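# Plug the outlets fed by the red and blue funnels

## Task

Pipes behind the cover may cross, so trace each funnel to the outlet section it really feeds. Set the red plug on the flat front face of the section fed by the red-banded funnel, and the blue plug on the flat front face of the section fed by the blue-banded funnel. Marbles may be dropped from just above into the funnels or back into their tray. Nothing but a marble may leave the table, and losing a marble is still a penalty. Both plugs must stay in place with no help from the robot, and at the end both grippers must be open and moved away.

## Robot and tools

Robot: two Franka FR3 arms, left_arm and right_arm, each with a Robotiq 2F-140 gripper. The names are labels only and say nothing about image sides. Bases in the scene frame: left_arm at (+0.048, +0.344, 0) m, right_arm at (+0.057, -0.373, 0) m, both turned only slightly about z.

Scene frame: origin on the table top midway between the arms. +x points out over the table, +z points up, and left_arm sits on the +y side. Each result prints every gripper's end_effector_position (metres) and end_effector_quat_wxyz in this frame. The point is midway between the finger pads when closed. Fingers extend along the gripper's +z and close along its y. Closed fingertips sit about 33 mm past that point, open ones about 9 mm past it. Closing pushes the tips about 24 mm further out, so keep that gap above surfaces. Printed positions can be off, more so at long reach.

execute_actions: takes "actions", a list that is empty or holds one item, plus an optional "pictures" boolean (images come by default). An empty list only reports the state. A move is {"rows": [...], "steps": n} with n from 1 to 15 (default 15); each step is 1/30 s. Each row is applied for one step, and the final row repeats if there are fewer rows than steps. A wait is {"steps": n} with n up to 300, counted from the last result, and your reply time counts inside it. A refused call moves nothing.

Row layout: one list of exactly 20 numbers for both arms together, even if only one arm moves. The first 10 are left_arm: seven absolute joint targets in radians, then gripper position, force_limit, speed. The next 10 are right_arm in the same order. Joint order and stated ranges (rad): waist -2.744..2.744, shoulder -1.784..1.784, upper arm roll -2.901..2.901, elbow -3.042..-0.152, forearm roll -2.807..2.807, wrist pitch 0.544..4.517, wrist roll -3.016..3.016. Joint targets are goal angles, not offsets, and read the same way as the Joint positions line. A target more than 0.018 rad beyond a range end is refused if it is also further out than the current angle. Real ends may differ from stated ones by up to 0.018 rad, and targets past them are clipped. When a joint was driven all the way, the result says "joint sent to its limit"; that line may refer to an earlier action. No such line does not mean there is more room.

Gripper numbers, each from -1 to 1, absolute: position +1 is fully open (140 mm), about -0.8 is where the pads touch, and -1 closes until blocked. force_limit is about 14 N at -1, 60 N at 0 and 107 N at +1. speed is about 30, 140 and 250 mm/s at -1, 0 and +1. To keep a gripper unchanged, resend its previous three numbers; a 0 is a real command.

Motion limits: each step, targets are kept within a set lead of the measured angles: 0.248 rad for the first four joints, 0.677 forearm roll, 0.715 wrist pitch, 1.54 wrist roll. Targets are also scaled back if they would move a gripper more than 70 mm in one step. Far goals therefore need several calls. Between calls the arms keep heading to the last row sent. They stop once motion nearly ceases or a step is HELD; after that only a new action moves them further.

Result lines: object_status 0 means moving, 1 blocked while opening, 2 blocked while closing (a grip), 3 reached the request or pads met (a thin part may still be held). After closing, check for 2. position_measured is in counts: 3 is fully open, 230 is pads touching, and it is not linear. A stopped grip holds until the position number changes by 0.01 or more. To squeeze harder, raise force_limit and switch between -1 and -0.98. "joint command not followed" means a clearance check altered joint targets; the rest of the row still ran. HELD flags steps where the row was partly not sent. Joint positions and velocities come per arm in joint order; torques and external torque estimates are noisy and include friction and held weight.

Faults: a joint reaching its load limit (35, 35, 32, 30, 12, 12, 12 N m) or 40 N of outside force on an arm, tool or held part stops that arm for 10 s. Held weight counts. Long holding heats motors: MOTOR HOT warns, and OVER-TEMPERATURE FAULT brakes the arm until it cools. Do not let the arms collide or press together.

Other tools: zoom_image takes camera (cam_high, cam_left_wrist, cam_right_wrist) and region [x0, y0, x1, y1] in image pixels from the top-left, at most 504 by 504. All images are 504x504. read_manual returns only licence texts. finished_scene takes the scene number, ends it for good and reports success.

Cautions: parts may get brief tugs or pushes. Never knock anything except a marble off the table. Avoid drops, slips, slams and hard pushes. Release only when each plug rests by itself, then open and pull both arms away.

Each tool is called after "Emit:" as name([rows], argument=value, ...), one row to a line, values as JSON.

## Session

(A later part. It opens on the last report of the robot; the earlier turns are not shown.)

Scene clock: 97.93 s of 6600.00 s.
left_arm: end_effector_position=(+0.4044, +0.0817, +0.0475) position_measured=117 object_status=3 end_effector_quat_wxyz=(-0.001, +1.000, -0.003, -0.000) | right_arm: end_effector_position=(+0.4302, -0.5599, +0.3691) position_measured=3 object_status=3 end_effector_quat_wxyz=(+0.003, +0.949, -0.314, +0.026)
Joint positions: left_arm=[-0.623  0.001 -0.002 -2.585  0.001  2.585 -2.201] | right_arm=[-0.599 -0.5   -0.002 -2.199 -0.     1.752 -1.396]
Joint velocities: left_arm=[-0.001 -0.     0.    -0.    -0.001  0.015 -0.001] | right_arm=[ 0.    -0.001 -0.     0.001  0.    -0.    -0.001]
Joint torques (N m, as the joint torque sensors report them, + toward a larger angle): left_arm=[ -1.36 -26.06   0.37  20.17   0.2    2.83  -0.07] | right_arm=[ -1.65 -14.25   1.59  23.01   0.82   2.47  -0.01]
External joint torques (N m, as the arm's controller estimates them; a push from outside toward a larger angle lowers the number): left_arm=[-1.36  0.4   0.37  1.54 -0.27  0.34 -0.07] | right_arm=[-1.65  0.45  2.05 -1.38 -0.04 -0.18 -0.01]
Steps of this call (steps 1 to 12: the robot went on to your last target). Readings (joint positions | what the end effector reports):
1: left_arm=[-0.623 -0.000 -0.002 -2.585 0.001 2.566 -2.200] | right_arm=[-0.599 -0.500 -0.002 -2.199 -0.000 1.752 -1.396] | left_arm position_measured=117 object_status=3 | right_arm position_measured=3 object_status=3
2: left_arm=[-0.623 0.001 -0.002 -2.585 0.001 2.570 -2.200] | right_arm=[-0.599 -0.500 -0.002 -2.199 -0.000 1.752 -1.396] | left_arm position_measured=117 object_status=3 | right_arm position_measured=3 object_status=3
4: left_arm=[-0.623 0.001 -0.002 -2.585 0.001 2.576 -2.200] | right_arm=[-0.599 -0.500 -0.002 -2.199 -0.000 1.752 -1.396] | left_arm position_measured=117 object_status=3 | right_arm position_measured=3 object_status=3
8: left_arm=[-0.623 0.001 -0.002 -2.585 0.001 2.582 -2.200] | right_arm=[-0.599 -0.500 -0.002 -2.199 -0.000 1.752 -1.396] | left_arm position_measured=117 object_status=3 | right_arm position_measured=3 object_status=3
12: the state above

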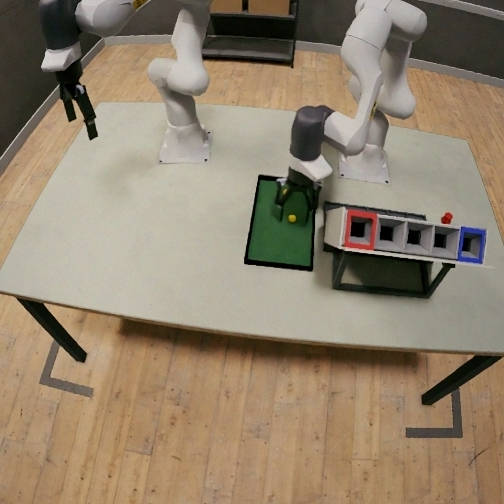

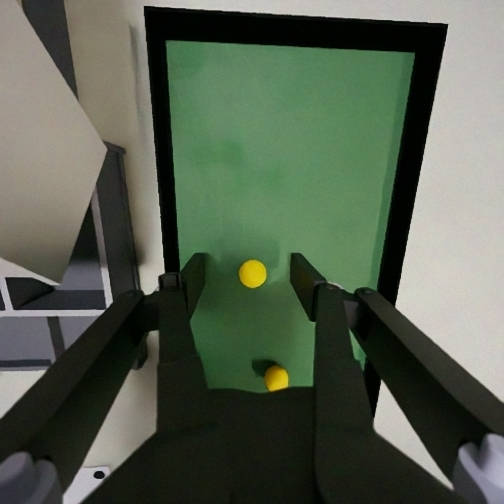

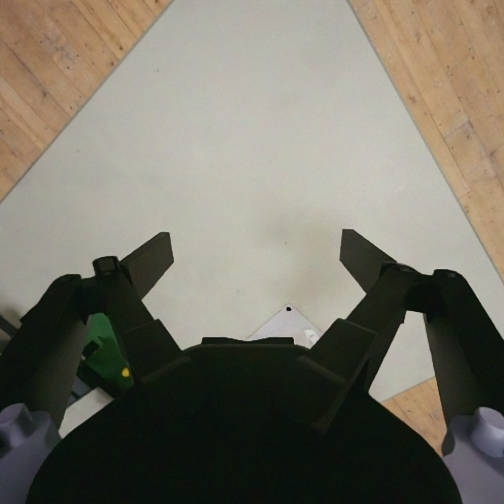

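Emit:
execute_actions([
  {"rows":[[-0.635,0.002,0,-2.587,0,2.59,-2.205,-1,-0.6,-0.3,-0.6,-0.5,0,-2.2,0,1.75,-1.4,1,0,0]],"steps":15},
], pictures=false)

Emit:
execute_actions([
  {"steps":10},
], pictures=false)

Emit:
execute_actions([
  {"rows":[[-0.635,-0.3,0,-1.85,0,1.55,-2.205,-1,-0.6,-0.3,-0.6,-0.5,0,-2.2,0,1.75,-1.4,1,0,0]],"steps":15},
], pictures=false)

Emit:
execute_actions([
  {"steps":20},
], pictures=false)

Emit:
execute_actions([
  {"rows":[[0.32,-0.1,0,-1.5,0,1.45,-1.26,-1,-0.6,-0.3,-0.6,-0.5,0,-2.2,0,1.75,-1.4,1,0,0]],"steps":15},
], pictures=false)

Emit:
execute_actions([
  {"steps":20},
], pictures=false)

Emit:
execute_actions([
  {"rows":[[0.32,0.018,0,-1.45,0,1.469,-1.26,-1,-0.6,-0.3,-0.6,-0.5,0,-2.2,0,1.75,-1.4,1,0,0]],"steps":15},
])

Scene clock: 106.77 s of 6600.00 s.
left_arm: end_effector_position=(+0.4027, +0.0780, +0.0477) position_measured=197 object_status=0 end_effector_quat_wxyz=(+0.000, +1.000, -0.007, +0.001) | right_arm: end_effector_position=(+0.4302, -0.5599, +0.3691) position_measured=3 object_status=3 end_effector_quat_wxyz=(+0.003, +0.949, -0.314, +0.026)
Joint positions: left_arm=[-0.633  0.001 -0.001 -2.586  0.001  2.588 -2.201] | right_arm=[-0.599 -0.5   -0.002 -2.199 -0.     1.752 -1.396]
Joint velocities: left_arm=[-0.001  0.001 -0.001 -0.    -0.    -0.001 -0.   ] | right_arm=[ 0.001 -0.    -0.     0.001 -0.001 -0.    -0.001]
Joint torques (N m, as the joint torque sensors report them, + toward a larger angle): left_arm=[ -1.74 -26.45   0.62  19.49   0.09   2.79  -0.03] | right_arm=[ -0.94 -13.76   2.27  22.64   0.9    2.58   0.03]
External joint torques (N m, as the arm's controller estimates them; a push from outside toward a larger angle lowers the number): left_arm=[-1.69 -0.01  0.66  0.86 -0.39  0.3  -0.03] | right_arm=[-0.95  1.    2.71 -1.79  0.04 -0.08  0.02]
Steps of this call (steps 1 to 30: the robot went on to your last target; steps 31 to 90: nothing new was sent; then 5.33 s passed at rest; steps 91 to 105: all 15 steps of this action). Readings (joint positions | what the end effector reports):
91: left_arm=[-0.625 0.001 -0.001 -2.586 0.001 2.587 -2.201] | right_arm=[-0.599 -0.500 -0.002 -2.199 -0.000 1.752 -1.396] | left_arm position_measured=117 object_status=0 | right_arm position_measured=3 object_status=3
92: left_arm=[-0.627 0.001 -0.001 -2.586 0.001 2.587 -2.201] | right_arm=[-0.599 -0.500 -0.002 -2.199 -0.000 1.752 -1.396] | left_arm position_measured=122 object_status=0 | right_arm position_measured=3 object_status=3
94: left_arm=[-0.631 0.001 -0.001 -2.586 0.001 2.587 -2.201] | right_arm=[-0.599 -0.500 -0.002 -2.199 -0.000 1.752 -1.396] | left_arm position_measured=133 object_status=0 | right_arm position_measured=3 object_status=3
98: left_arm=[-0.633 0.001 -0.001 -2.586 0.001 2.587 -2.201] | right_arm=[-0.599 -0.500 -0.002 -2.199 -0.000 1.752 -1.396] | left_arm position_measured=156 object_status=0 | right_arm position_measured=3 object_status=3
105: the state above

Scene clock: 107.10 s of 6600.00 s.
left_arm: end_effector_position=(+0.4027, +0.0780, +0.0477) position_measured=198 object_status=2 end_effector_quat_wxyz=(+0.000, +1.000, -0.007, +0.001) | right_arm: end_effector_position=(+0.4302, -0.5599, +0.3691) position_measured=3 object_status=3 end_effector_quat_wxyz=(+0.003, +0.949, -0.314, +0.026)
Joint positions: left_arm=[-0.633  0.001 -0.001 -2.586  0.001  2.588 -2.201] | right_arm=[-0.599 -0.5   -0.002 -2.199 -0.     1.752 -1.396]
Joint velocities: left_arm=[ 0.001  0.     0.    -0.    -0.     0.    -0.003] | right_arm=[-0.    -0.     0.001 -0.    -0.    -0.    -0.   ]
Joint torques (N m, as the joint torque sensors report them, + toward a larger angle): left_arm=[ -0.99 -25.5    0.52  19.3    0.03   2.84   0.02] | right_arm=[ -0.75 -14.78   2.04  23.32   0.91   2.48  -0.12]
External joint torques (N m, as the arm's controller estimates them; a push from outside toward a larger angle lowers the number): left_arm=[-1.    0.95  0.51  0.67 -0.44  0.35  0.02] | right_arm=[-0.78 -0.04  2.44 -1.07  0.04 -0.17 -0.12]
Steps of this call (steps 1 to 10: the robot went on to your last target). Readings (joint positions | what the end effector reports):
1: left_arm=[-0.633 0.001 -0.001 -2.586 0.001 2.588 -2.201] | right_arm=[-0.599 -0.500 -0.002 -2.199 -0.000 1.752 -1.396] | left_arm position_measured=198 object_status=0 | right_arm position_measured=3 object_status=3
2: left_arm=[-0.633 0.001 -0.001 -2.586 0.001 2.588 -2.201] | right_arm=[-0.599 -0.500 -0.002 -2.199 -0.000 1.752 -1.396] | left_arm position_measured=198 object_status=0 | right_arm position_measured=3 object_status=3
4: left_arm=[-0.633 0.001 -0.001 -2.586 0.001 2.588 -2.201] | right_arm=[-0.599 -0.500 -0.002 -2.199 -0.000 1.752 -1.396] | left_arm position_measured=198 object_status=0 | right_arm position_measured=3 object_status=3
8: left_arm=[-0.633 0.001 -0.001 -2.586 0.001 2.588 -2.201] | right_arm=[-0.599 -0.500 -0.002 -2.199 -0.000 1.752 -1.396] | left_arm position_measured=198 object_status=2 | right_arm position_measured=3 object_status=3
10: the state above

Scene clock: 107.60 s of 6600.00 s.
left_arm: end_effector_position=(+0.4497, +0.0431, +0.3666) position_measured=198 object_status=2 end_effector_quat_wxyz=(+0.025, +0.999, -0.007, +0.035) | right_arm: end_effector_position=(+0.4302, -0.5599, +0.3691) position_measured=3 object_status=3 end_effector_quat_wxyz=(+0.003, +0.949, -0.314, +0.026)
Joint positions: left_arm=[-0.633 -0.272 -0.001 -2.012  0.001  1.826 -2.201] | right_arm=[-0.599 -0.5   -0.002 -2.199 -0.     1.752 -1.396]
Joint velocities: left_arm=[ 0.001 -0.232  0.002  1.39  -0.    -1.055  0.001] | right_arm=[ 0.    -0.001 -0.001 -0.    -0.001  0.001 -0.   ]
Joint torques (N m, as the joint torque sensors report them, + toward a larger angle): left_arm=[ -1.57 -22.47  -0.29  20.56   0.49   0.76   0.06] | right_arm=[ -0.22 -14.49   1.9   23.38   0.75   2.53  -0.05]
External joint torques (N m, as the arm's controller estimates them; a push from outside toward a larger angle lowers the number): left_arm=[-1.7  -1.9  -0.16  3.78 -0.38 -0.72  0.07] | right_arm=[-0.2   0.24  2.36 -1.   -0.11 -0.13 -0.05]
Steps of this call (steps 1 to 15: all 15 steps of this action). Readings (joint positions | what the end effector reports):
1: left_arm=[-0.633 -0.012 -0.001 -2.568 0.001 2.528 -2.201] | right_arm=[-0.599 -0.500 -0.002 -2.199 -0.000 1.752 -1.396] | left_arm position_measured=198 object_status=2 | right_arm position_measured=3 object_status=3
2: left_arm=[-0.633 -0.039 -0.001 -2.540 0.001 2.468 -2.201] | right_arm=[-0.599 -0.500 -0.002 -2.199 -0.000 1.752 -1.396] | left_arm position_measured=198 object_status=2 | right_arm position_measured=3 object_status=3
4: left_arm=[-0.633 -0.100 -0.001 -2.474 0.001 2.360 -2.201] | right_arm=[-0.599 -0.500 -0.002 -2.199 -0.000 1.752 -1.396] | left_arm position_measured=198 object_status=2 | right_arm position_measured=3 object_status=3
8: left_arm=[-0.633 -0.195 -0.001 -2.327 0.001 2.141 -2.201] | right_arm=[-0.599 -0.500 -0.002 -2.199 -0.000 1.752 -1.396] | left_arm position_measured=198 object_status=2 | right_arm position_measured=3 object_status=3
15: the state above

Scene clock: 108.27 s of 6600.00 s.
left_arm: end_effector_position=(+0.4143, +0.0695, +0.4326) position_measured=198 object_status=2 end_effector_quat_wxyz=(+0.002, +1.000, -0.007, +0.004) | right_arm: end_effector_position=(+0.4302, -0.5599, +0.3691) position_measured=3 object_status=3 end_effector_quat_wxyz=(+0.003, +0.949, -0.314, +0.026)
Joint positions: left_arm=[-0.633 -0.301 -0.001 -1.85   0.001  1.558 -2.201] | right_arm=[-0.599 -0.5   -0.002 -2.199 -0.     1.752 -1.396]
Joint velocities: left_arm=[-0.001  0.001 -0.001 -0.     0.001 -0.033  0.001] | right_arm=[ 0.001 -0.    -0.001 -0.001  0.     0.001 -0.   ]
Joint torques (N m, as the joint torque sensors report them, + toward a larger angle): left_arm=[ -0.82 -19.42   0.16  25.39   0.5    2.32  -0.15] | right_arm=[ -0.79 -14.9    1.31  23.31   0.9    2.56  -0.07]
External joint torques (N m, as the arm's controller estimates them; a push from outside toward a larger angle lowers the number): left_arm=[-0.77  1.24  0.53  1.89 -0.4  -0.21 -0.15] | right_arm=[-0.79 -0.21  1.76 -1.06  0.03 -0.09 -0.07]
Steps of this call (steps 1 to 20: the robot went on to your last target). Readings (joint positions | what the end effector reports):
1: left_arm=[-0.633 -0.279 -0.001 -1.964 0.001 1.785 -2.201] | right_arm=[-0.599 -0.500 -0.002 -2.199 -0.000 1.752 -1.396] | left_arm position_measured=198 object_status=2 | right_arm position_measured=3 object_status=3
2: left_arm=[-0.633 -0.288 -0.001 -1.924 0.001 1.745 -2.201] | right_arm=[-0.599 -0.500 -0.002 -2.199 -0.000 1.752 -1.396] | left_arm position_measured=198 object_status=2 | right_arm position_measured=3 object_status=3
4: left_arm=[-0.633 -0.305 -0.001 -1.874 0.001 1.685 -2.201] | right_arm=[-0.599 -0.500 -0.002 -2.199 -0.000 1.752 -1.396] | left_arm position_measured=198 object_status=2 | right_arm position_measured=3 object_status=3
8: left_arm=[-0.633 -0.310 -0.001 -1.850 0.001 1.614 -2.201] | right_arm=[-0.599 -0.500 -0.002 -2.199 -0.000 1.752 -1.396] | left_arm position_measured=198 object_status=2 | right_arm position_measured=3 object_status=3
20: the state above

Scene clock: 108.77 s of 6600.00 s.
left_arm: end_effector_position=(+0.5692, +0.3141, +0.4842) position_measured=198 object_status=2 end_effector_quat_wxyz=(+0.003, +0.999, +0.024, +0.032) | right_arm: end_effector_position=(+0.4302, -0.5599, +0.3691) position_measured=3 object_status=3 end_effector_quat_wxyz=(+0.003, +0.949, -0.314, +0.026)
Joint positions: left_arm=[-0.042 -0.11  -0.004 -1.528 -0.002  1.482 -1.676] | right_arm=[-0.599 -0.5   -0.002 -2.199 -0.     1.752 -1.396]
Joint velocities: left_arm=[ 1.157  0.066  0.099  0.13  -0.001 -0.064  0.682] | right_arm=[ 0.003  0.001 -0.001 -0.     0.     0.    -0.   ]
Joint torques (N m, as the joint torque sensors report them, + toward a larger angle): left_arm=[ -2.74 -27.11  -3.89  25.61   1.06   1.88   0.5 ] | right_arm=[ -0.35 -15.03   1.72  23.54   0.87   2.47  -0.07]
External joint torques (N m, as the arm's controller estimates them; a push from outside toward a larger angle lowers the number): left_arm=[ 1.75  1.44  0.29  3.09  0.19 -0.46  0.5 ] | right_arm=[-0.4  -0.43  2.11 -0.79  0.   -0.17 -0.07]
Steps of this call (steps 1 to 15: all 15 steps of this action). Readings (joint positions | what the end effector reports):
1: left_arm=[-0.601 -0.278 -0.014 -1.812 -0.001 1.542 -2.150] | right_arm=[-0.599 -0.500 -0.002 -2.199 -0.000 1.752 -1.396] | left_arm position_measured=198 object_status=2 | right_arm position_measured=3 object_status=3
2: left_arm=[-0.565 -0.247 -0.018 -1.768 -0.002 1.536 -2.102] | right_arm=[-0.599 -0.500 -0.002 -2.199 -0.000 1.752 -1.396] | left_arm position_measured=198 object_status=2 | right_arm position_measured=3 object_status=3
4: left_arm=[-0.490 -0.198 -0.017 -1.694 -0.002 1.523 -2.019] | right_arm=[-0.599 -0.500 -0.002 -2.199 -0.000 1.752 -1.396] | left_arm position_measured=198 object_status=2 | right_arm position_measured=3 object_status=3
8: left_arm=[-0.332 -0.144 -0.011 -1.595 -0.002 1.504 -1.872] | right_arm=[-0.599 -0.500 -0.002 -2.199 -0.000 1.752 -1.396] | left_arm position_measured=198 object_status=2 | right_arm position_measured=3 object_status=3
15: the state above

Scene clock: 109.43 s of 6600.00 s.
left_arm: end_effector_position=(+0.5424, +0.5028, +0.4881) position_measured=198 object_status=2 end_effector_quat_wxyz=(-0.007, +0.999, +0.032, +0.025) | right_arm: end_effector_position=(+0.4302, -0.5599, +0.3691) position_measured=3 object_status=3 end_effector_quat_wxyz=(+0.003, +0.949, -0.314, +0.026)
Joint positions: left_arm=[ 0.319 -0.1    0.002 -1.502  0.     1.454 -1.324] | right_arm=[-0.599 -0.5   -0.002 -2.199 -0.     1.752 -1.396]
Joint velocities: left_arm=[ 0.     0.    -0.003  0.    -0.001 -0.007  0.198] | right_arm=[ 0.     0.     0.002 -0.    -0.    -0.001  0.001]
Joint torques (N m, as the joint torque sensors report them, + toward a larger angle): left_arm=[  0.36 -25.94  -1.37  25.93   0.66   2.16   0.43] | right_arm=[ -1.42 -14.32   1.86  22.71   0.85   2.58  -0.09]
External joint torques (N m, as the arm's controller estimates them; a push from outside toward a larger angle lowers the number): left_arm=[ 0.3   0.73 -1.29  3.49 -0.19 -0.49  0.43] | right_arm=[-1.48  0.36  2.24 -1.65 -0.01 -0.07 -0.09]
Steps of this call (steps 1 to 20: the robot went on to your last target). Readings (joint positions | what the end effector reports):
1: left_arm=[-0.000 -0.108 -0.003 -1.524 -0.002 1.480 -1.654] | right_arm=[-0.599 -0.500 -0.002 -2.199 -0.000 1.752 -1.396] | left_arm position_measured=198 object_status=2 | right_arm position_measured=3 object_status=3
2: left_arm=[0.042 -0.107 -0.003 -1.520 -0.002 1.478 -1.632] | right_arm=[-0.599 -0.500 -0.002 -2.199 -0.000 1.752 -1.396] | left_arm position_measured=198 object_status=2 | right_arm position_measured=3 object_status=3
4: left_arm=[0.126 -0.104 -0.002 -1.515 -0.002 1.474 -1.592] | right_arm=[-0.599 -0.500 -0.002 -2.199 -0.000 1.752 -1.396] | left_arm position_measured=198 object_status=2 | right_arm position_measured=3 object_status=3
8: left_arm=[0.276 -0.100 0.006 -1.506 -0.001 1.464 -1.488] | right_arm=[-0.599 -0.500 -0.002 -2.199 -0.000 1.752 -1.396] | left_arm position_measured=198 object_status=2 | right_arm position_measured=3 object_status=3
20: the state above

Scene clock: 109.93 s of 6600.00 s.
left_arm: end_effector_position=(+0.5702, +0.5116, +0.4481) position_measured=198 object_status=2 end_effector_quat_wxyz=(+0.001, +1.000, +0.007, -0.003) | right_arm: end_effector_position=(+0.4302, -0.5599, +0.3691) position_measured=3 object_status=3 end_effector_quat_wxyz=(+0.003, +0.949, -0.314, +0.026)
Joint positions: left_arm=[ 0.319  0.02   0.002 -1.452  0.     1.465 -1.276] | right_arm=[-0.599 -0.5   -0.002 -2.199 -0.     1.752 -1.396]
Joint velocities: left_arm=[ 0.001 -0.013 -0.     0.011  0.001  0.006  0.039] | right_arm=[ 0.002  0.001  0.    -0.002  0.     0.001 -0.   ]
Joint torques (N m, as the joint torque sensors report them, + toward a larger angle): left_arm=[  1.22 -32.37  -1.51  25.66   0.7    2.87   0.51] | right_arm=[ -0.51 -14.9    1.94  23.66   0.83   2.62  -0.08]
External joint torques (N m, as the arm's controller estimates them; a push from outside toward a larger angle lowers the number): left_arm=[ 1.15 -1.93 -1.59  3.25 -0.16  0.41  0.51] | right_arm=[-0.57 -0.4   2.32 -0.59 -0.03 -0.02 -0.08]
Steps of this call (steps 1 to 15: all 15 steps of this action). Readings (joint positions | what the end effector reports):
1: left_arm=[0.319 -0.083 0.002 -1.481 0.000 1.454 -1.318] | right_arm=[-0.599 -0.500 -0.002 -2.199 -0.000 1.752 -1.396] | left_arm position_measured=198 object_status=2 | right_arm position_measured=3 object_status=3
2: left_arm=[0.319 -0.058 0.002 -1.464 0.000 1.459 -1.312] | right_arm=[-0.599 -0.500 -0.002 -2.199 -0.000 1.752 -1.396] | left_arm position_measured=198 object_status=2 | right_arm position_measured=3 object_status=3
4: left_arm=[0.319 -0.016 0.002 -1.456 0.000 1.462 -1.303] | right_arm=[-0.599 -0.500 -0.002 -2.199 -0.000 1.752 -1.396] | left_arm position_measured=198 object_status=2 | right_arm position_measured=3 object_status=3
8: left_arm=[0.319 0.023 0.002 -1.458 0.000 1.463 -1.289] | right_arm=[-0.599 -0.500 -0.002 -2.199 -0.000 1.752 -1.396] | left_arm position_measured=198 object_status=2 | right_arm position_measured=3 object_status=3
15: the state above

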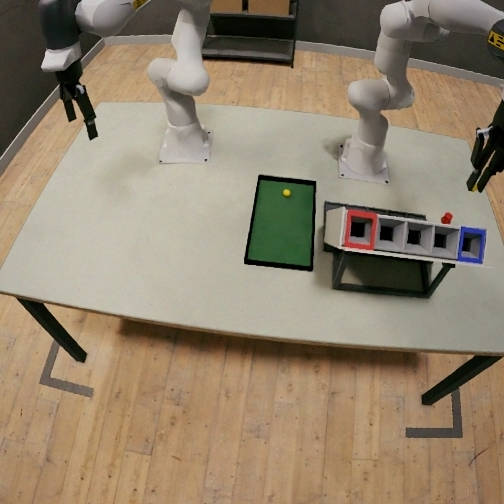

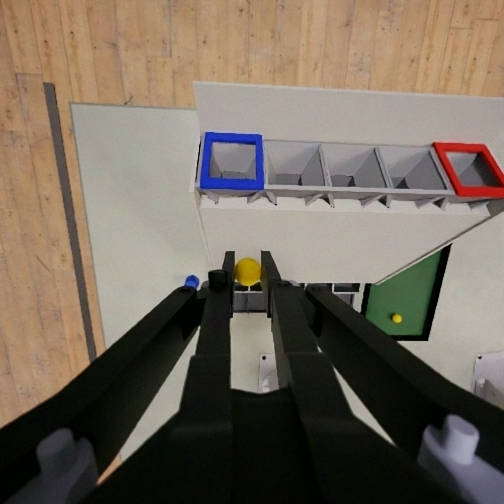

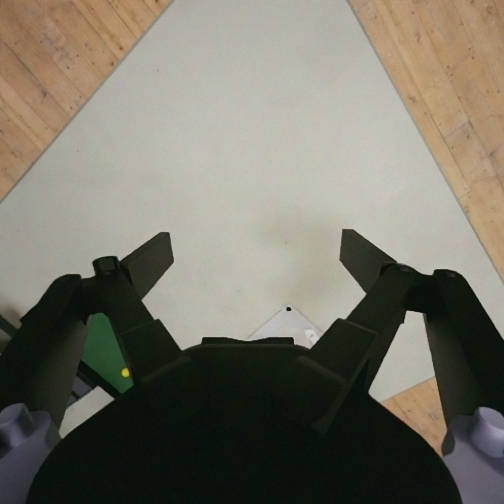

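Emit:
execute_actions([
  {"rows":[[0.302,0.04,0,-1.41,0,1.5,-1.28,-1,-0.6,-0.3,-0.6,-0.5,0,-2.2,0,1.75,-1.4,1,0,0],[0.302,0.065,0,-1.37,0,1.53,-1.28,-1,-0.6,-0.3,-0.6,-0.5,0,-2.2,0,1.75,-1.4,1,0,0],[0.302,0.09,0,-1.33,0,1.55,-1.28,-1,-0.6,-0.3,-0.6,-0.5,0,-2.2,0,1.75,-1.4,1,0,0],[0.302,0.115,0,-1.29,0,1.55,-1.28,-1,-0.6,-0.3,-0.6,-0.5,0,-2.2,0,1.75,-1.4,1,0,0],[0.302,0.14,0,-1.26,0,1.55,-1.28,-1,-0.6,-0.3,-0.6,-0.5,0,-2.2,0,1.75,-1.4,1,0,0],[0.302,0.165,0,-1.23,0,1.55,-1.28,-1,-0.6,-0.3,-0.6,-0.5,0,-2.2,0,1.75,-1.4,1,0,0],[0.302,0.19,0,-1.21,0,1.55,-1.28,-1,-0.6,-0.3,-0.6,-0.5,0,-2.2,0,1.75,-1.4,1,0,0],[0.302,0.215,0,-1.198,0,1.55,-1.28,-1,-0.6,-0.3,-0.6,-0.5,0,-2.2,0,1.75,-1.4,1,0,0],[0.302,0.24,0,-1.198,0,1.55,-1.28,-1,-0.6,-0.3,-0.6,-0.5,0,-2.2,0,1.75,-1.4,1,0,0],[0.302,0.26,0,-1.198,0,1.55,-1.28,-1,-0.6,-0.3,-0.6,-0.5,0,-2.2,0,1.75,-1.4,1,0,0],[0.302,0.28,0,-1.198,0,1.55,-1.28,-1,-0.6,-0.3,-0.6,-0.5,0,-2.2,0,1.75,-1.4,1,0,0],[0.302,0.3,0,-1.198,0,1.55,-1.28,-1,-0.6,-0.3,-0.6,-0.5,0,-2.2,0,1.75,-1.4,1,0,0],[0.302,0.32,0,-1.198,0,1.55,-1.28,-1,-0.6,-0.3,-0.6,-0.5,0,-2.2,0,1.75,-1.4,1,0,0],[0.302,0.335,0,-1.198,0,1.55,-1.28,-1,-0.6,-0.3,-0.6,-0.5,0,-2.2,0,1.75,-1.4,1,0,0],[0.302,0.348,0,-1.198,0,1.55,-1.28,-1,-0.6,-0.3,-0.6,-0.5,0,-2.2,0,1.75,-1.4,1,0,0]],"steps":15},
], pictures=false)

Emit:
execute_actions([
  {"steps":14},
])

Scene clock: 121.50 s of 6600.00 s.
left_arm: end_effector_position=(+0.6719, +0.5334, +0.3996) position_measured=198 object_status=2 end_effector_quat_wxyz=(-0.005, +1.000, -0.001, +0.017) | right_arm: end_effector_position=(+0.4302, -0.5599, +0.3691) position_measured=3 object_status=3 end_effector_quat_wxyz=(+0.003, +0.949, -0.314, +0.026)
Joint positions: left_arm=[ 0.304  0.31   0.001 -1.2    0.     1.545 -1.274] | right_arm=[-0.599 -0.5   -0.002 -2.199 -0.     1.752 -1.396]
Joint velocities: left_arm=[-0.001  0.608 -0.002 -0.03   0.     0.014 -0.008] | right_arm=[-0.001  0.001 -0.001 -0.    -0.    -0.     0.001]
Joint torques (N m, as the joint torque sensors report them, + toward a larger angle): left_arm=[ -1.98 -48.02  -0.52  27.46   0.72   3.03  -0.03] | right_arm=[ -0.03 -13.96   1.08  23.29   0.79   2.48  -0.01]
External joint torques (N m, as the arm's controller estimates them; a push from outside toward a larger angle lowers the number): left_arm=[-1.78  1.46 -0.7   1.15 -0.16  0.4  -0.03] | right_arm=[ 0.    0.72  1.56 -1.09 -0.07 -0.17 -0.01]
Steps of this call (steps 1 to 15: the robot went on to your last target; steps 16 to 90: nothing new was sent; then 8.07 s passed at rest; steps 91 to 105: all 15 steps of this action). Readings (joint positions | what the end effector reports):
91: left_arm=[0.316 0.025 0.003 -1.441 0.000 1.470 -1.265] | right_arm=[-0.599 -0.500 -0.002 -2.199 -0.000 1.752 -1.396] | left_arm position_measured=198 object_status=2 | right_arm position_measured=3 object_status=3
92: left_arm=[0.313 0.036 0.003 -1.420 0.000 1.478 -1.266] | right_arm=[-0.599 -0.500 -0.002 -2.199 -0.000 1.752 -1.396] | left_arm position_measured=198 object_status=2 | right_arm position_measured=3 object_status=3
94: left_arm=[0.308 0.070 0.001 -1.359 0.000 1.500 -1.268] | right_arm=[-0.599 -0.500 -0.002 -2.199 -0.000 1.752 -1.396] | left_arm position_measured=198 object_status=2 | right_arm position_measured=3 object_status=3
98: left_arm=[0.304 0.154 0.001 -1.240 0.000 1.528 -1.271] | right_arm=[-0.599 -0.500 -0.002 -2.199 -0.000 1.752 -1.396] | left_arm position_measured=198 object_status=2 | right_arm position_measured=3 object_status=3
105: the state above

Scene clock: 121.97 s of 6600.00 s.
left_arm: end_effector_position=(+0.6747, +0.5343, +0.3742) position_measured=198 object_status=2 end_effector_quat_wxyz=(+0.000, +1.000, -0.000, -0.001) | right_arm: end_effector_position=(+0.4302, -0.5599, +0.3691) position_measured=3 object_status=3 end_effector_quat_wxyz=(+0.003, +0.949, -0.314, +0.026)
Joint positions: left_arm=[ 0.304  0.349  0.001 -1.199  0.     1.547 -1.276] | right_arm=[-0.599 -0.5   -0.002 -2.199 -0.     1.752 -1.396]
Joint velocities: left_arm=[-0.    -0.003  0.001  0.002  0.001  0.004 -0.003] | right_arm=[-0.     0.     0.     0.    -0.001  0.001 -0.   ]
Joint torques (N m, as the joint torque sensors report them, + toward a larger angle): left_arm=[ -1.31 -45.06  -0.35  25.49   0.67   2.96  -0.08] | right_arm=[ -0.37 -14.15   1.79  23.07   0.79   2.39   0.03]
External joint torques (N m, as the arm's controller estimates them; a push from outside toward a larger angle lowers the number): left_arm=[-1.3  -3.32 -0.68  2.44 -0.18  0.48 -0.08] | right_arm=[-0.38  0.5   2.22 -1.29 -0.07 -0.26  0.03]
Steps of this call (steps 1 to 14: the robot went on to your last target). Readings (joint positions | what the end effector reports):
1: left_arm=[0.304 0.328 0.001 -1.202 0.000 1.545 -1.274] | right_arm=[-0.599 -0.500 -0.002 -2.199 -0.000 1.752 -1.396] | left_arm position_measured=198 object_status=2 | right_arm position_measured=3 object_status=3
2: left_arm=[0.304 0.341 0.001 -1.204 0.000 1.545 -1.274] | right_arm=[-0.599 -0.500 -0.002 -2.199 -0.000 1.752 -1.396] | left_arm position_measured=198 object_status=2 | right_arm position_measured=3 object_status=3
4: left_arm=[0.304 0.356 0.001 -1.206 0.000 1.545 -1.274] | right_arm=[-0.599 -0.500 -0.002 -2.199 -0.000 1.752 -1.396] | left_arm position_measured=198 object_status=2 | right_arm position_measured=3 object_status=3
8: left_arm=[0.304 0.355 0.001 -1.203 0.000 1.545 -1.275] | right_arm=[-0.599 -0.500 -0.002 -2.199 -0.000 1.752 -1.396] | left_arm position_measured=198 object_status=2 | right_arm position_measured=3 object_status=3
14: the state above

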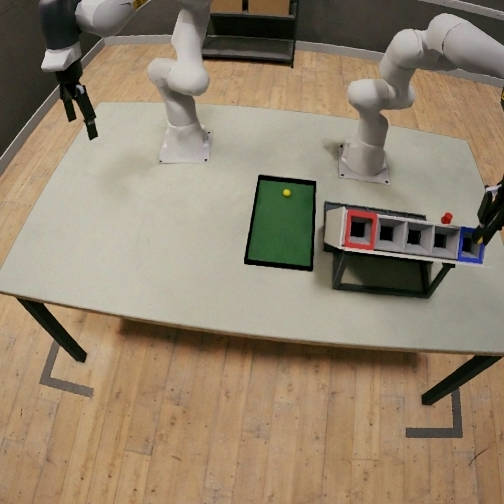

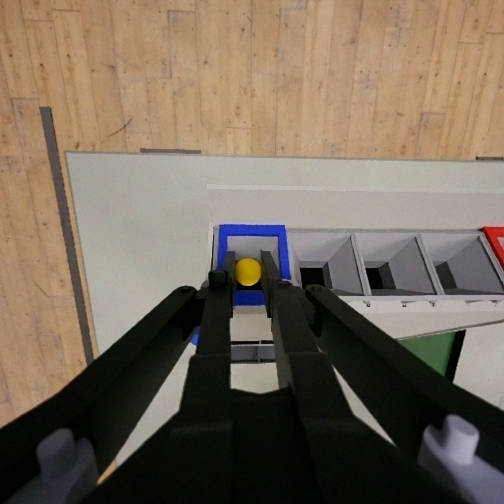

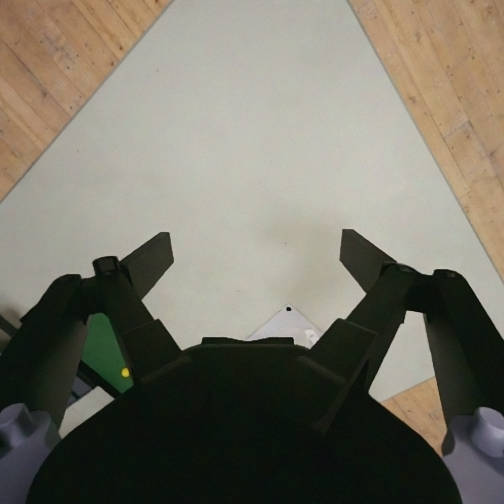

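Emit:
execute_actions([
  {"rows":[[0.302,0.348,0,-1.198,0,1.55,-1.28,0.1,-0.6,0,-0.6,-0.5,0,-2.2,0,1.75,-1.4,1,0,0]],"steps":12},
], pictures=false)

Emit:
execute_actions([
  {"rows":[[0.302,-0.2,0,-1.4,0,1.55,-1.28,0.1,-0.6,0,-0.6,-0.5,0,-2.2,0,1.75,-1.4,1,0,0]],"steps":12},
], pictures=false)

Emit:
execute_actions([
  {"rows":[[0.889,-0.6,0,-2.2,0,1.7,-0.692,0.1,-0.6,0,-0.6,-0.5,0,-2.2,0,1.75,-1.4,1,0,0]],"steps":15},
], pictures=false)

Emit:
execute_actions([
  {"steps":10},
], pictures=false)

Emit:
execute_actions([
  {"rows":[[0.889,-0.394,0,-2.536,0,2.143,-0.692,0.1,-0.6,0,-0.6,-0.5,0,-2.2,0,1.75,-1.4,1,0,0]],"steps":15},
], pictures=false)

Emit:
execute_actions([
  {"steps":25},
])

Scene clock: 129.03 s of 6600.00 s.
left_arm: end_effector_position=(+0.6750, +0.5343, +0.3743) position_measured=117 object_status=0 end_effector_quat_wxyz=(-0.000, +1.000, -0.000, -0.000) | right_arm: end_effector_position=(+0.4302, -0.5599, +0.3691) position_measured=3 object_status=3 end_effector_quat_wxyz=(+0.003, +0.949, -0.314, +0.026)
Joint positions: left_arm=[ 0.304  0.349  0.001 -1.199  0.     1.548 -1.276] | right_arm=[-0.599 -0.5   -0.002 -2.199 -0.     1.752 -1.396]
Joint velocities: left_arm=[ 0.001 -0.     0.     0.    -0.001  0.001  0.001] | right_arm=[ 0.     0.001 -0.001  0.     0.001 -0.     0.001]
Joint torques (N m, as the joint torque sensors report them, + toward a larger angle): left_arm=[ -1.12 -43.88  -0.79  27.02   0.68   2.84  -0.05] | right_arm=[ -0.82 -14.6    1.72  22.64   0.94   2.62  -0.04]
External joint torques (N m, as the arm's controller estimates them; a push from outside toward a larger angle lowers the number): left_arm=[-1.36 -1.25 -1.31  3.5  -0.2   0.31 -0.05] | right_arm=[-0.77  0.01  2.24 -1.67  0.08 -0.03 -0.04]
Steps of this call (steps 1 to 30: the robot went on to your last target; steps 31 to 90: nothing new was sent; then 3.67 s passed at rest; steps 91 to 102: all 12 steps of this action). Readings (joint positions | what the end effector reports):
91: left_arm=[0.304 0.349 0.001 -1.199 0.000 1.547 -1.276] | right_arm=[-0.599 -0.500 -0.002 -2.199 -0.000 1.752 -1.396] | left_arm position_measured=198 object_status=0 | right_arm position_measured=3 object_status=3
92: left_arm=[0.304 0.349 0.001 -1.199 0.000 1.547 -1.276] | right_arm=[-0.599 -0.500 -0.002 -2.199 -0.000 1.752 -1.396] | left_arm position_measured=197 object_status=0 | right_arm position_measured=3 object_status=3
94: left_arm=[0.304 0.349 0.001 -1.199 0.000 1.547 -1.276] | right_arm=[-0.599 -0.500 -0.002 -2.199 -0.000 1.752 -1.396] | left_arm position_measured=177 object_status=0 | right_arm position_measured=3 object_status=3
98: left_arm=[0.304 0.349 0.001 -1.199 0.000 1.547 -1.276] | right_arm=[-0.599 -0.500 -0.002 -2.199 -0.000 1.752 -1.396] | left_arm position_measured=146 object_status=0 | right_arm position_measured=3 object_status=3
102: the state above

Scene clock: 129.43 s of 6600.00 s.
left_arm: end_effector_position=(+0.5805, +0.5056, +0.5734) position_measured=117 object_status=3 end_effector_quat_wxyz=(-0.042, +0.990, -0.000, +0.138) | right_arm: end_effector_position=(+0.4302, -0.5599, +0.3691) position_measured=3 object_status=3 end_effector_quat_wxyz=(+0.003, +0.949, -0.314, +0.026)
Joint positions: left_arm=[ 0.304 -0.129  0.001 -1.387  0.     1.548 -1.276] | right_arm=[-0.599 -0.5   -0.002 -2.199 -0.     1.752 -1.396]
Joint velocities: left_arm=[ 0.001 -1.095 -0.    -0.022 -0.     0.003 -0.002] | right_arm=[-0.     0.     0.     0.     0.001 -0.    -0.001]
Joint torques (N m, as the joint torque sensors report them, + toward a larger angle): left_arm=[ -1.22 -12.97  -0.27  16.66   0.59   3.08   0.  ] | right_arm=[ -0.96 -14.91   2.17  23.32   0.75   2.5    0.05]
External joint torques (N m, as the arm's controller estimates them; a push from outside toward a larger angle lowers the number): left_arm=[-1.16 -0.45 -0.1   0.27 -0.14  0.16  0.  ] | right_arm=[-0.94 -0.23  2.65 -1.06 -0.11 -0.15  0.05]
Steps of this call (steps 1 to 12: all 12 steps of this action). Readings (joint positions | what the end effector reports):
1: left_arm=[0.304 0.316 0.001 -1.253 0.000 1.552 -1.276] | right_arm=[-0.599 -0.500 -0.002 -2.199 -0.000 1.752 -1.396] | left_arm position_measured=117 object_status=0 | right_arm position_measured=3 object_status=3
2: left_arm=[0.304 0.274 0.001 -1.299 0.000 1.548 -1.276] | right_arm=[-0.599 -0.500 -0.002 -2.199 -0.000 1.752 -1.396] | left_arm position_measured=117 object_status=0 | right_arm position_measured=3 object_status=3
4: left_arm=[0.304 0.192 0.001 -1.343 0.000 1.546 -1.276] | right_arm=[-0.599 -0.500 -0.002 -2.199 -0.000 1.752 -1.396] | left_arm position_measured=117 object_status=0 | right_arm position_measured=3 object_status=3
8: left_arm=[0.304 0.030 0.001 -1.373 0.000 1.547 -1.276] | right_arm=[-0.599 -0.500 -0.002 -2.199 -0.000 1.752 -1.396] | left_arm position_measured=117 object_status=3 | right_arm position_measured=3 object_status=3
12: the state above

Scene clock: 129.93 s of 6600.00 s.
left_arm: end_effector_position=(+0.3429, +0.6580, +0.5109) position_measured=117 object_status=3 end_effector_quat_wxyz=(-0.090, +0.986, +0.096, +0.106) | right_arm: end_effector_position=(+0.4302, -0.5599, +0.3691) position_measured=3 object_status=3 end_effector_quat_wxyz=(+0.003, +0.949, -0.314, +0.026)
Joint positions: left_arm=[ 0.821 -0.58   0.006 -1.969 -0.002  1.668 -0.949] | right_arm=[-0.599 -0.5   -0.002 -2.199 -0.     1.752 -1.396]
Joint velocities: left_arm=[ 0.423 -0.131  0.011 -1.251 -0.     0.048  0.447] | right_arm=[-0.     0.001  0.001  0.    -0.002 -0.     0.   ]
Joint torques (N m, as the joint torque sensors report them, + toward a larger angle): left_arm=[-1.08 -9.27 -3.75 27.65  0.93  4.32  0.46] | right_arm=[ -1.24 -14.36   2.56  23.39   0.81   2.64   0.  ]
External joint torques (N m, as the arm's controller estimates them; a push from outside toward a larger angle lowers the number): left_arm=[ 2.14 -1.7   0.52  1.07  0.56  0.41  0.46] | right_arm=[-1.17  0.18  3.08 -0.91 -0.04  0.    0.  ]
Steps of this call (steps 1 to 15: all 15 steps of this action). Readings (joint positions | what the end effector reports):
1: left_arm=[0.330 -0.176 -0.012 -1.415 -0.002 1.564 -1.249] | right_arm=[-0.599 -0.500 -0.002 -2.199 -0.000 1.752 -1.396] | left_arm position_measured=117 object_status=3 | right_arm position_measured=3 object_status=3
2: left_arm=[0.364 -0.220 -0.015 -1.449 -0.002 1.576 -1.222] | right_arm=[-0.599 -0.500 -0.002 -2.199 -0.000 1.752 -1.396] | left_arm position_measured=117 object_status=3 | right_arm position_measured=3 object_status=3
4: left_arm=[0.439 -0.302 -0.011 -1.521 -0.002 1.597 -1.171] | right_arm=[-0.599 -0.500 -0.002 -2.199 -0.000 1.752 -1.396] | left_arm position_measured=117 object_status=3 | right_arm position_measured=3 object_status=3
8: left_arm=[0.605 -0.457 -0.003 -1.679 -0.002 1.630 -1.078] | right_arm=[-0.599 -0.500 -0.002 -2.199 -0.000 1.752 -1.396] | left_arm position_measured=117 object_status=3 | right_arm position_measured=3 object_status=3
15: the state above

Scene clock: 130.27 s of 6600.00 s.
left_arm: end_effector_position=(+0.2988, +0.6462, +0.4000) position_measured=117 object_status=3 end_effector_quat_wxyz=(-0.030, +0.998, +0.047, +0.029) | right_arm: end_effector_position=(+0.4302, -0.5599, +0.3691) position_measured=3 object_status=3 end_effector_quat_wxyz=(+0.003, +0.949, -0.314, +0.026)
Joint positions: left_arm=[ 0.886 -0.593  0.003 -2.198 -0.002  1.689 -0.787] | right_arm=[-0.599 -0.5   -0.002 -2.199 -0.     1.752 -1.396]
Joint velocities: left_arm=[ 0.012 -0.051 -0.013 -0.014 -0.002  0.044  0.303] | right_arm=[-0.     0.002  0.     0.    -0.001  0.     0.001]
Joint torques (N m, as the joint torque sensors report them, + toward a larger angle): left_arm=[  1.82 -12.56  -1.13  24.82   1.07   3.4    0.4 ] | right_arm=[ -0.77 -14.62   1.39  23.49   0.74   2.53  -0.02]
External joint torques (N m, as the arm's controller estimates them; a push from outside toward a larger angle lowers the number): left_arm=[ 1.99 -0.84 -0.37  0.13  0.26  0.58  0.4 ] | right_arm=[-0.78 -0.13  1.82 -0.79 -0.12 -0.11 -0.02]
Steps of this call (steps 1 to 10: the robot went on to your last target). Readings (joint positions | what the end effector reports):
1: left_arm=[0.834 -0.584 0.006 -2.013 -0.002 1.671 -0.933] | right_arm=[-0.599 -0.500 -0.002 -2.199 -0.000 1.752 -1.396] | left_arm position_measured=117 object_status=3 | right_arm position_measured=3 object_status=3
2: left_arm=[0.847 -0.588 0.005 -2.058 -0.002 1.675 -0.915] | right_arm=[-0.599 -0.500 -0.002 -2.199 -0.000 1.752 -1.396] | left_arm position_measured=117 object_status=3 | right_arm position_measured=3 object_status=3
4: left_arm=[0.869 -0.590 0.004 -2.140 -0.002 1.681 -0.872] | right_arm=[-0.599 -0.500 -0.002 -2.199 -0.000 1.752 -1.396] | left_arm position_measured=117 object_status=3 | right_arm position_measured=3 object_status=3
8: left_arm=[0.885 -0.589 0.004 -2.195 -0.002 1.686 -0.810] | right_arm=[-0.599 -0.500 -0.002 -2.199 -0.000 1.752 -1.396] | left_arm position_measured=117 object_status=3 | right_arm position_measured=3 object_status=3
10: the state above

Scene clock: 130.77 s of 6600.00 s.
left_arm: end_effector_position=(+0.2988, +0.6462, +0.1934) position_measured=117 object_status=3 end_effector_quat_wxyz=(+0.023, +0.999, +0.015, -0.018) | right_arm: end_effector_position=(+0.4302, -0.5599, +0.3691) position_measured=3 object_status=3 end_effector_quat_wxyz=(+0.003, +0.949, -0.314, +0.026)
Joint positions: left_arm=[ 0.887 -0.389  0.002 -2.537 -0.002  2.09  -0.722] | right_arm=[-0.599 -0.5   -0.002 -2.199 -0.     1.752 -1.396]
Joint velocities: left_arm=[-0.001 -0.029 -0.001  0.001  0.001  0.311  0.088] | right_arm=[-0.    -0.     0.002 -0.001 -0.    -0.     0.001]
Joint torques (N m, as the joint torque sensors report them, + toward a larger angle): left_arm=[  1.52 -18.71  -1.61  25.65   0.96   2.71   0.44] | right_arm=[ -0.31 -14.44   1.97  23.41   0.91   2.6   -0.11]
External joint torques (N m, as the arm's controller estimates them; a push from outside toward a larger angle lowers the number): left_arm=[ 1.46 -1.28 -1.31  2.39  0.28  0.45  0.44] | right_arm=[-0.37  0.15  2.32 -0.86  0.04 -0.04 -0.11]
Steps of this call (steps 1 to 15: all 15 steps of this action). Readings (joint positions | what the end effector reports):
1: left_arm=[0.886 -0.589 0.003 -2.214 -0.002 1.722 -0.783] | right_arm=[-0.599 -0.500 -0.002 -2.199 -0.000 1.752 -1.396] | left_arm position_measured=117 object_status=3 | right_arm position_measured=3 object_status=3
2: left_arm=[0.886 -0.573 0.003 -2.238 -0.002 1.755 -0.780] | right_arm=[-0.599 -0.500 -0.002 -2.199 -0.000 1.752 -1.396] | left_arm position_measured=117 object_status=3 | right_arm position_measured=3 object_status=3
4: left_arm=[0.886 -0.530 0.003 -2.302 -0.002 1.815 -0.773] | right_arm=[-0.599 -0.500 -0.002 -2.199 -0.000 1.752 -1.396] | left_arm position_measured=117 object_status=3 | right_arm position_measured=3 object_status=3
8: left_arm=[0.886 -0.440 0.002 -2.454 -0.002 1.953 -0.753] | right_arm=[-0.599 -0.500 -0.002 -2.199 -0.000 1.752 -1.396] | left_arm position_measured=117 object_status=3 | right_arm position_measured=3 object_status=3
15: the state above

Scene clock: 131.60 s of 6600.00 s.
left_arm: end_effector_position=(+0.3093, +0.6588, +0.1984) position_measured=117 object_status=3 end_effector_quat_wxyz=(+0.002, +1.000, +0.003, -0.001) | right_arm: end_effector_position=(+0.4302, -0.5599, +0.3691) position_measured=3 object_status=3 end_effector_quat_wxyz=(+0.003, +0.949, -0.314, +0.026)
Joint positions: left_arm=[ 0.887 -0.392  0.002 -2.537 -0.002  2.14  -0.698] | right_arm=[-0.599 -0.5   -0.002 -2.199 -0.     1.752 -1.396]
Joint velocities: left_arm=[-0.     0.002 -0.001  0.     0.002  0.002  0.007] | right_arm=[ 0.     0.001 -0.    -0.002 -0.    -0.001 -0.   ]
Joint torques (N m, as the joint torque sensors report them, + toward a larger angle): left_arm=[  0.79 -19.08  -1.82  25.69   0.86   3.08   0.36] | right_arm=[ -1.03 -14.24   1.89  23.83   0.8    2.49  -0.14]
External joint torques (N m, as the arm's controller estimates them; a push from outside toward a larger angle lowers the number): left_arm=[ 0.82 -1.71 -1.41  2.28  0.16  0.57  0.36] | right_arm=[-1.03  0.27  2.32 -0.43 -0.06 -0.15 -0.14]
Steps of this call (steps 1 to 25: the robot went on to your last target). Readings (joint positions | what the end effector reports):
1: left_arm=[0.887 -0.390 0.002 -2.537 -0.002 2.099 -0.720] | right_arm=[-0.599 -0.500 -0.002 -2.199 -0.000 1.752 -1.396] | left_arm position_measured=117 object_status=3 | right_arm position_measured=3 object_status=3
2: left_arm=[0.887 -0.391 0.002 -2.537 -0.002 2.107 -0.717] | right_arm=[-0.599 -0.500 -0.002 -2.199 -0.000 1.752 -1.396] | left_arm position_measured=117 object_status=3 | right_arm position_measured=3 object_status=3
4: left_arm=[0.887 -0.392 0.002 -2.537 -0.002 2.118 -0.713] | right_arm=[-0.599 -0.500 -0.002 -2.199 -0.000 1.752 -1.396] | left_arm position_measured=117 object_status=3 | right_arm position_measured=3 object_status=3
8: left_arm=[0.887 -0.392 0.002 -2.537 -0.002 2.130 -0.707] | right_arm=[-0.599 -0.500 -0.002 -2.199 -0.000 1.752 -1.396] | left_arm position_measured=117 object_status=3 | right_arm position_measured=3 object_status=3
25: the state above

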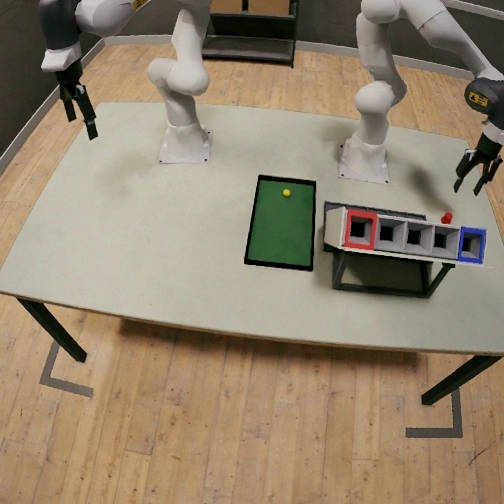

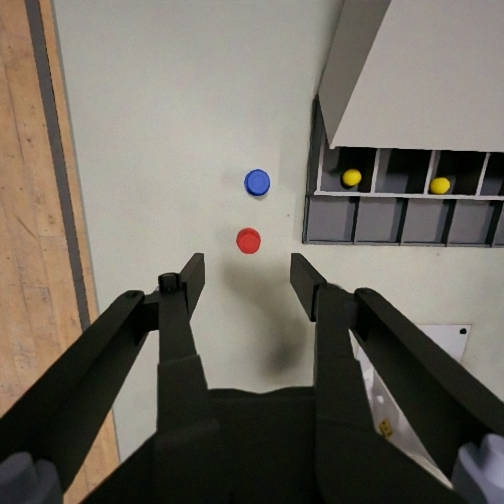

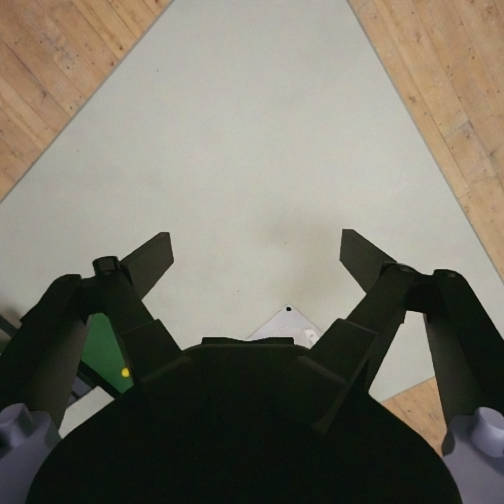

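Emit:
execute_actions([
  {"rows":[[0.892,-0.37,0,-2.55,0,2.22,-0.69,0.1,-0.6,0,-0.6,-0.5,0,-2.2,0,1.75,-1.4,1,0,0],[0.892,-0.35,0,-2.565,0,2.27,-0.69,0.1,-0.6,0,-0.6,-0.5,0,-2.2,0,1.75,-1.4,1,0,0],[0.892,-0.33,0,-2.58,0,2.31,-0.69,0.1,-0.6,0,-0.6,-0.5,0,-2.2,0,1.75,-1.4,1,0,0],[0.892,-0.31,0,-2.595,0,2.35,-0.69,0.1,-0.6,0,-0.6,-0.5,0,-2.2,0,1.75,-1.4,1,0,0],[0.892,-0.29,0,-2.61,0,2.39,-0.69,0.1,-0.6,0,-0.6,-0.5,0,-2.2,0,1.75,-1.4,1,0,0],[0.892,-0.27,0,-2.62,0,2.42,-0.69,0.1,-0.6,0,-0.6,-0.5,0,-2.2,0,1.75,-1.4,1,0,0],[0.892,-0.25,0,-2.63,0,2.45,-0.69,0.1,-0.6,0,-0.6,-0.5,0,-2.2,0,1.75,-1.4,1,0,0],[0.892,-0.23,0,-2.64,0,2.48,-0.69,0.1,-0.6,0,-0.6,-0.5,0,-2.2,0,1.75,-1.4,1,0,0],[0.892,-0.21,0,-2.65,0,2.51,-0.69,0.1,-0.6,0,-0.6,-0.5,0,-2.2,0,1.75,-1.4,1,0,0],[0.892,-0.19,0,-2.66,0,2.54,-0.69,0.1,-0.6,0,-0.6,-0.5,0,-2.2,0,1.75,-1.4,1,0,0],[0.892,-0.17,0,-2.67,0,2.56,-0.69,0.1,-0.6,0,-0.6,-0.5,0,-2.2,0,1.75,-1.4,1,0,0],[0.892,-0.15,0,-2.68,0,2.58,-0.69,0.1,-0.6,0,-0.6,-0.5,0,-2.2,0,1.75,-1.4,1,0,0],[0.892,-0.135,0,-2.685,0,2.588,-0.69,0.1,-0.6,0,-0.6,-0.5,0,-2.2,0,1.75,-1.4,1,0,0],[0.892,-0.12,0,-2.69,0,2.588,-0.69,0.1,-0.6,0,-0.6,-0.5,0,-2.2,0,1.75,-1.4,1,0,0],[0.892,-0.109,0,-2.695,0,2.588,-0.69,0.1,-0.6,0,-0.6,-0.5,0,-2.2,0,1.75,-1.4,1,0,0]],"steps":15},
], pictures=false)

Emit:
execute_actions([
  {"steps":14},
])

Emit:
zoom_image(camera="cam_left_wrist", region=[180, 130, 504, 330])

Scene clock: 142.23 s of 6600.00 s.
left_arm: end_effector_position=(+0.3034, +0.6537, +0.0662) position_measured=117 object_status=3 end_effector_quat_wxyz=(+0.011, +1.000, +0.003, -0.009) | right_arm: end_effector_position=(+0.4302, -0.5599, +0.3691) position_measured=3 object_status=3 end_effector_quat_wxyz=(+0.003, +0.949, -0.314, +0.026)
Joint positions: left_arm=[ 0.89  -0.14   0.001 -2.681 -0.002  2.513 -0.694] | right_arm=[-0.599 -0.5   -0.002 -2.199 -0.     1.752 -1.396]
Joint velocities: left_arm=[ 0.     0.448 -0.001 -0.203 -0.001  0.419  0.001] | right_arm=[-0.001 -0.    -0.     0.001 -0.    -0.    -0.   ]
Joint torques (N m, as the joint torque sensors report them, + toward a larger angle): left_arm=[  1.01 -25.27  -1.39  22.38   0.69   3.32   0.23] | right_arm=[ -0.95 -14.01   1.74  23.73   0.76   2.51   0.01]
External joint torques (N m, as the arm's controller estimates them; a push from outside toward a larger angle lowers the number): left_arm=[ 1.02  1.84 -1.24  0.67  0.22  0.52  0.23] | right_arm=[-0.87  0.69  2.28 -0.7  -0.1  -0.15  0.01]
Steps of this call (steps 1 to 15: the robot went on to your last target; steps 16 to 90: nothing new was sent; then 7.13 s passed at rest; steps 91 to 105: all 15 steps of this action). Readings (joint positions | what the end effector reports):
91: left_arm=[0.887 -0.389 0.001 -2.539 -0.002 2.153 -0.696] | right_arm=[-0.599 -0.500 -0.002 -2.199 -0.000 1.752 -1.396] | left_arm position_measured=117 object_status=3 | right_arm position_measured=3 object_status=3
92: left_arm=[0.888 -0.382 0.001 -2.543 -0.002 2.174 -0.696] | right_arm=[-0.599 -0.500 -0.002 -2.199 -0.000 1.752 -1.396] | left_arm position_measured=117 object_status=3 | right_arm position_measured=3 object_status=3
94: left_arm=[0.889 -0.354 0.001 -2.562 -0.002 2.226 -0.695] | right_arm=[-0.599 -0.500 -0.002 -2.199 -0.000 1.752 -1.396] | left_arm position_measured=117 object_status=3 | right_arm position_measured=3 object_status=3
98: left_arm=[0.890 -0.274 0.001 -2.614 -0.002 2.342 -0.695] | right_arm=[-0.599 -0.500 -0.002 -2.199 -0.000 1.752 -1.396] | left_arm position_measured=117 object_status=3 | right_arm position_measured=3 object_status=3
105: the state above

Scene clock: 142.70 s of 6600.00 s.
left_arm: end_effector_position=(+0.3066, +0.6576, +0.0547) position_measured=117 object_status=3 end_effector_quat_wxyz=(+0.002, +1.000, +0.003, -0.001) | right_arm: end_effector_position=(+0.4302, -0.5599, +0.3691) position_measured=3 object_status=3 end_effector_quat_wxyz=(+0.003, +0.949, -0.314, +0.026)
Joint positions: left_arm=[ 0.89  -0.11   0.001 -2.696 -0.002  2.581 -0.694] | right_arm=[-0.599 -0.5   -0.002 -2.199 -0.     1.752 -1.396]
Joint velocities: left_arm=[ 0.001 -0.     0.001 -0.     0.     0.028 -0.001] | right_arm=[-0.     0.001 -0.    -0.     0.001 -0.    -0.002]
Joint torques (N m, as the joint torque sensors report them, + toward a larger angle): left_arm=[  1.13 -21.3   -0.99  20.73   0.69   2.76   0.37] | right_arm=[ -0.62 -14.29   1.68  23.6    0.95   2.46  -0.01]
External joint torques (N m, as the arm's controller estimates them; a push from outside toward a larger angle lowers the number): left_arm=[ 1.06  1.21 -0.95  2.17  0.26  0.28  0.37] | right_arm=[-0.6   0.47  2.16 -0.82  0.09 -0.19 -0.01]
Steps of this call (steps 1 to 14: the robot went on to your last target). Readings (joint positions | what the end effector reports):
1: left_arm=[0.890 -0.127 0.001 -2.687 -0.002 2.525 -0.694] | right_arm=[-0.599 -0.500 -0.002 -2.199 -0.000 1.752 -1.396] | left_arm position_measured=117 object_status=3 | right_arm position_measured=3 object_status=3
2: left_arm=[0.890 -0.119 0.001 -2.692 -0.002 2.535 -0.694] | right_arm=[-0.599 -0.500 -0.002 -2.199 -0.000 1.752 -1.396] | left_arm position_measured=117 object_status=3 | right_arm position_measured=3 object_status=3
4: left_arm=[0.890 -0.111 0.001 -2.695 -0.002 2.550 -0.694] | right_arm=[-0.599 -0.500 -0.002 -2.199 -0.000 1.752 -1.396] | left_arm position_measured=117 object_status=3 | right_arm position_measured=3 object_status=3
8: left_arm=[0.890 -0.110 0.001 -2.696 -0.002 2.569 -0.694] | right_arm=[-0.599 -0.500 -0.002 -2.199 -0.000 1.752 -1.396] | left_arm position_measured=117 object_status=3 | right_arm position_measured=3 object_status=3
14: the state above

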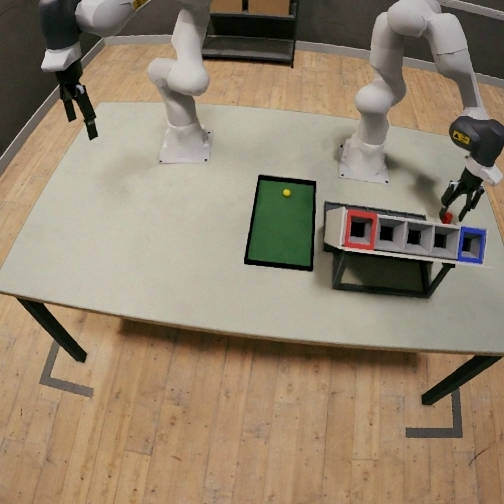

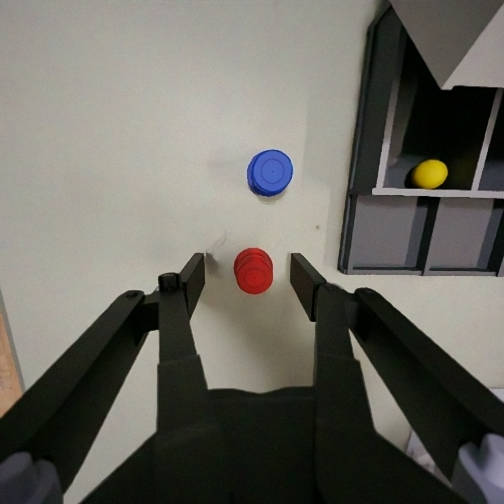

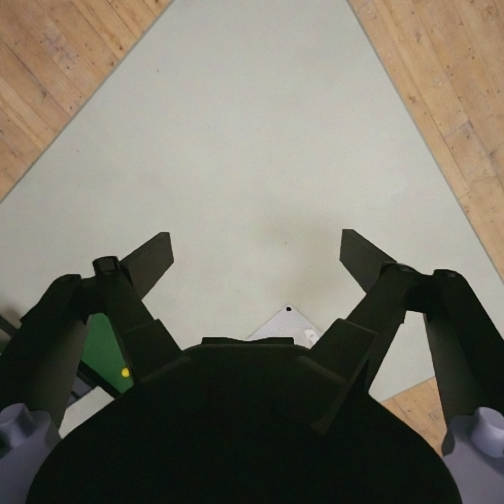

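Region (180, 130, 504, 330) of cam_left_wrist's 504x504 image, scaled by 1.556, with more detail than that image has; it fills the top 311 rows of this view, and the rest is white.

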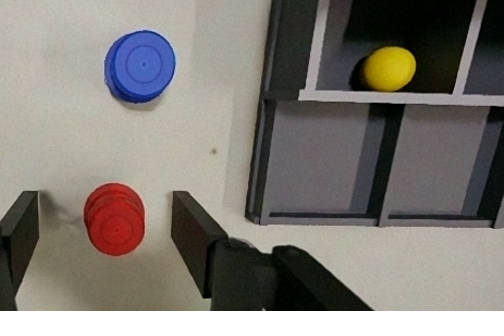

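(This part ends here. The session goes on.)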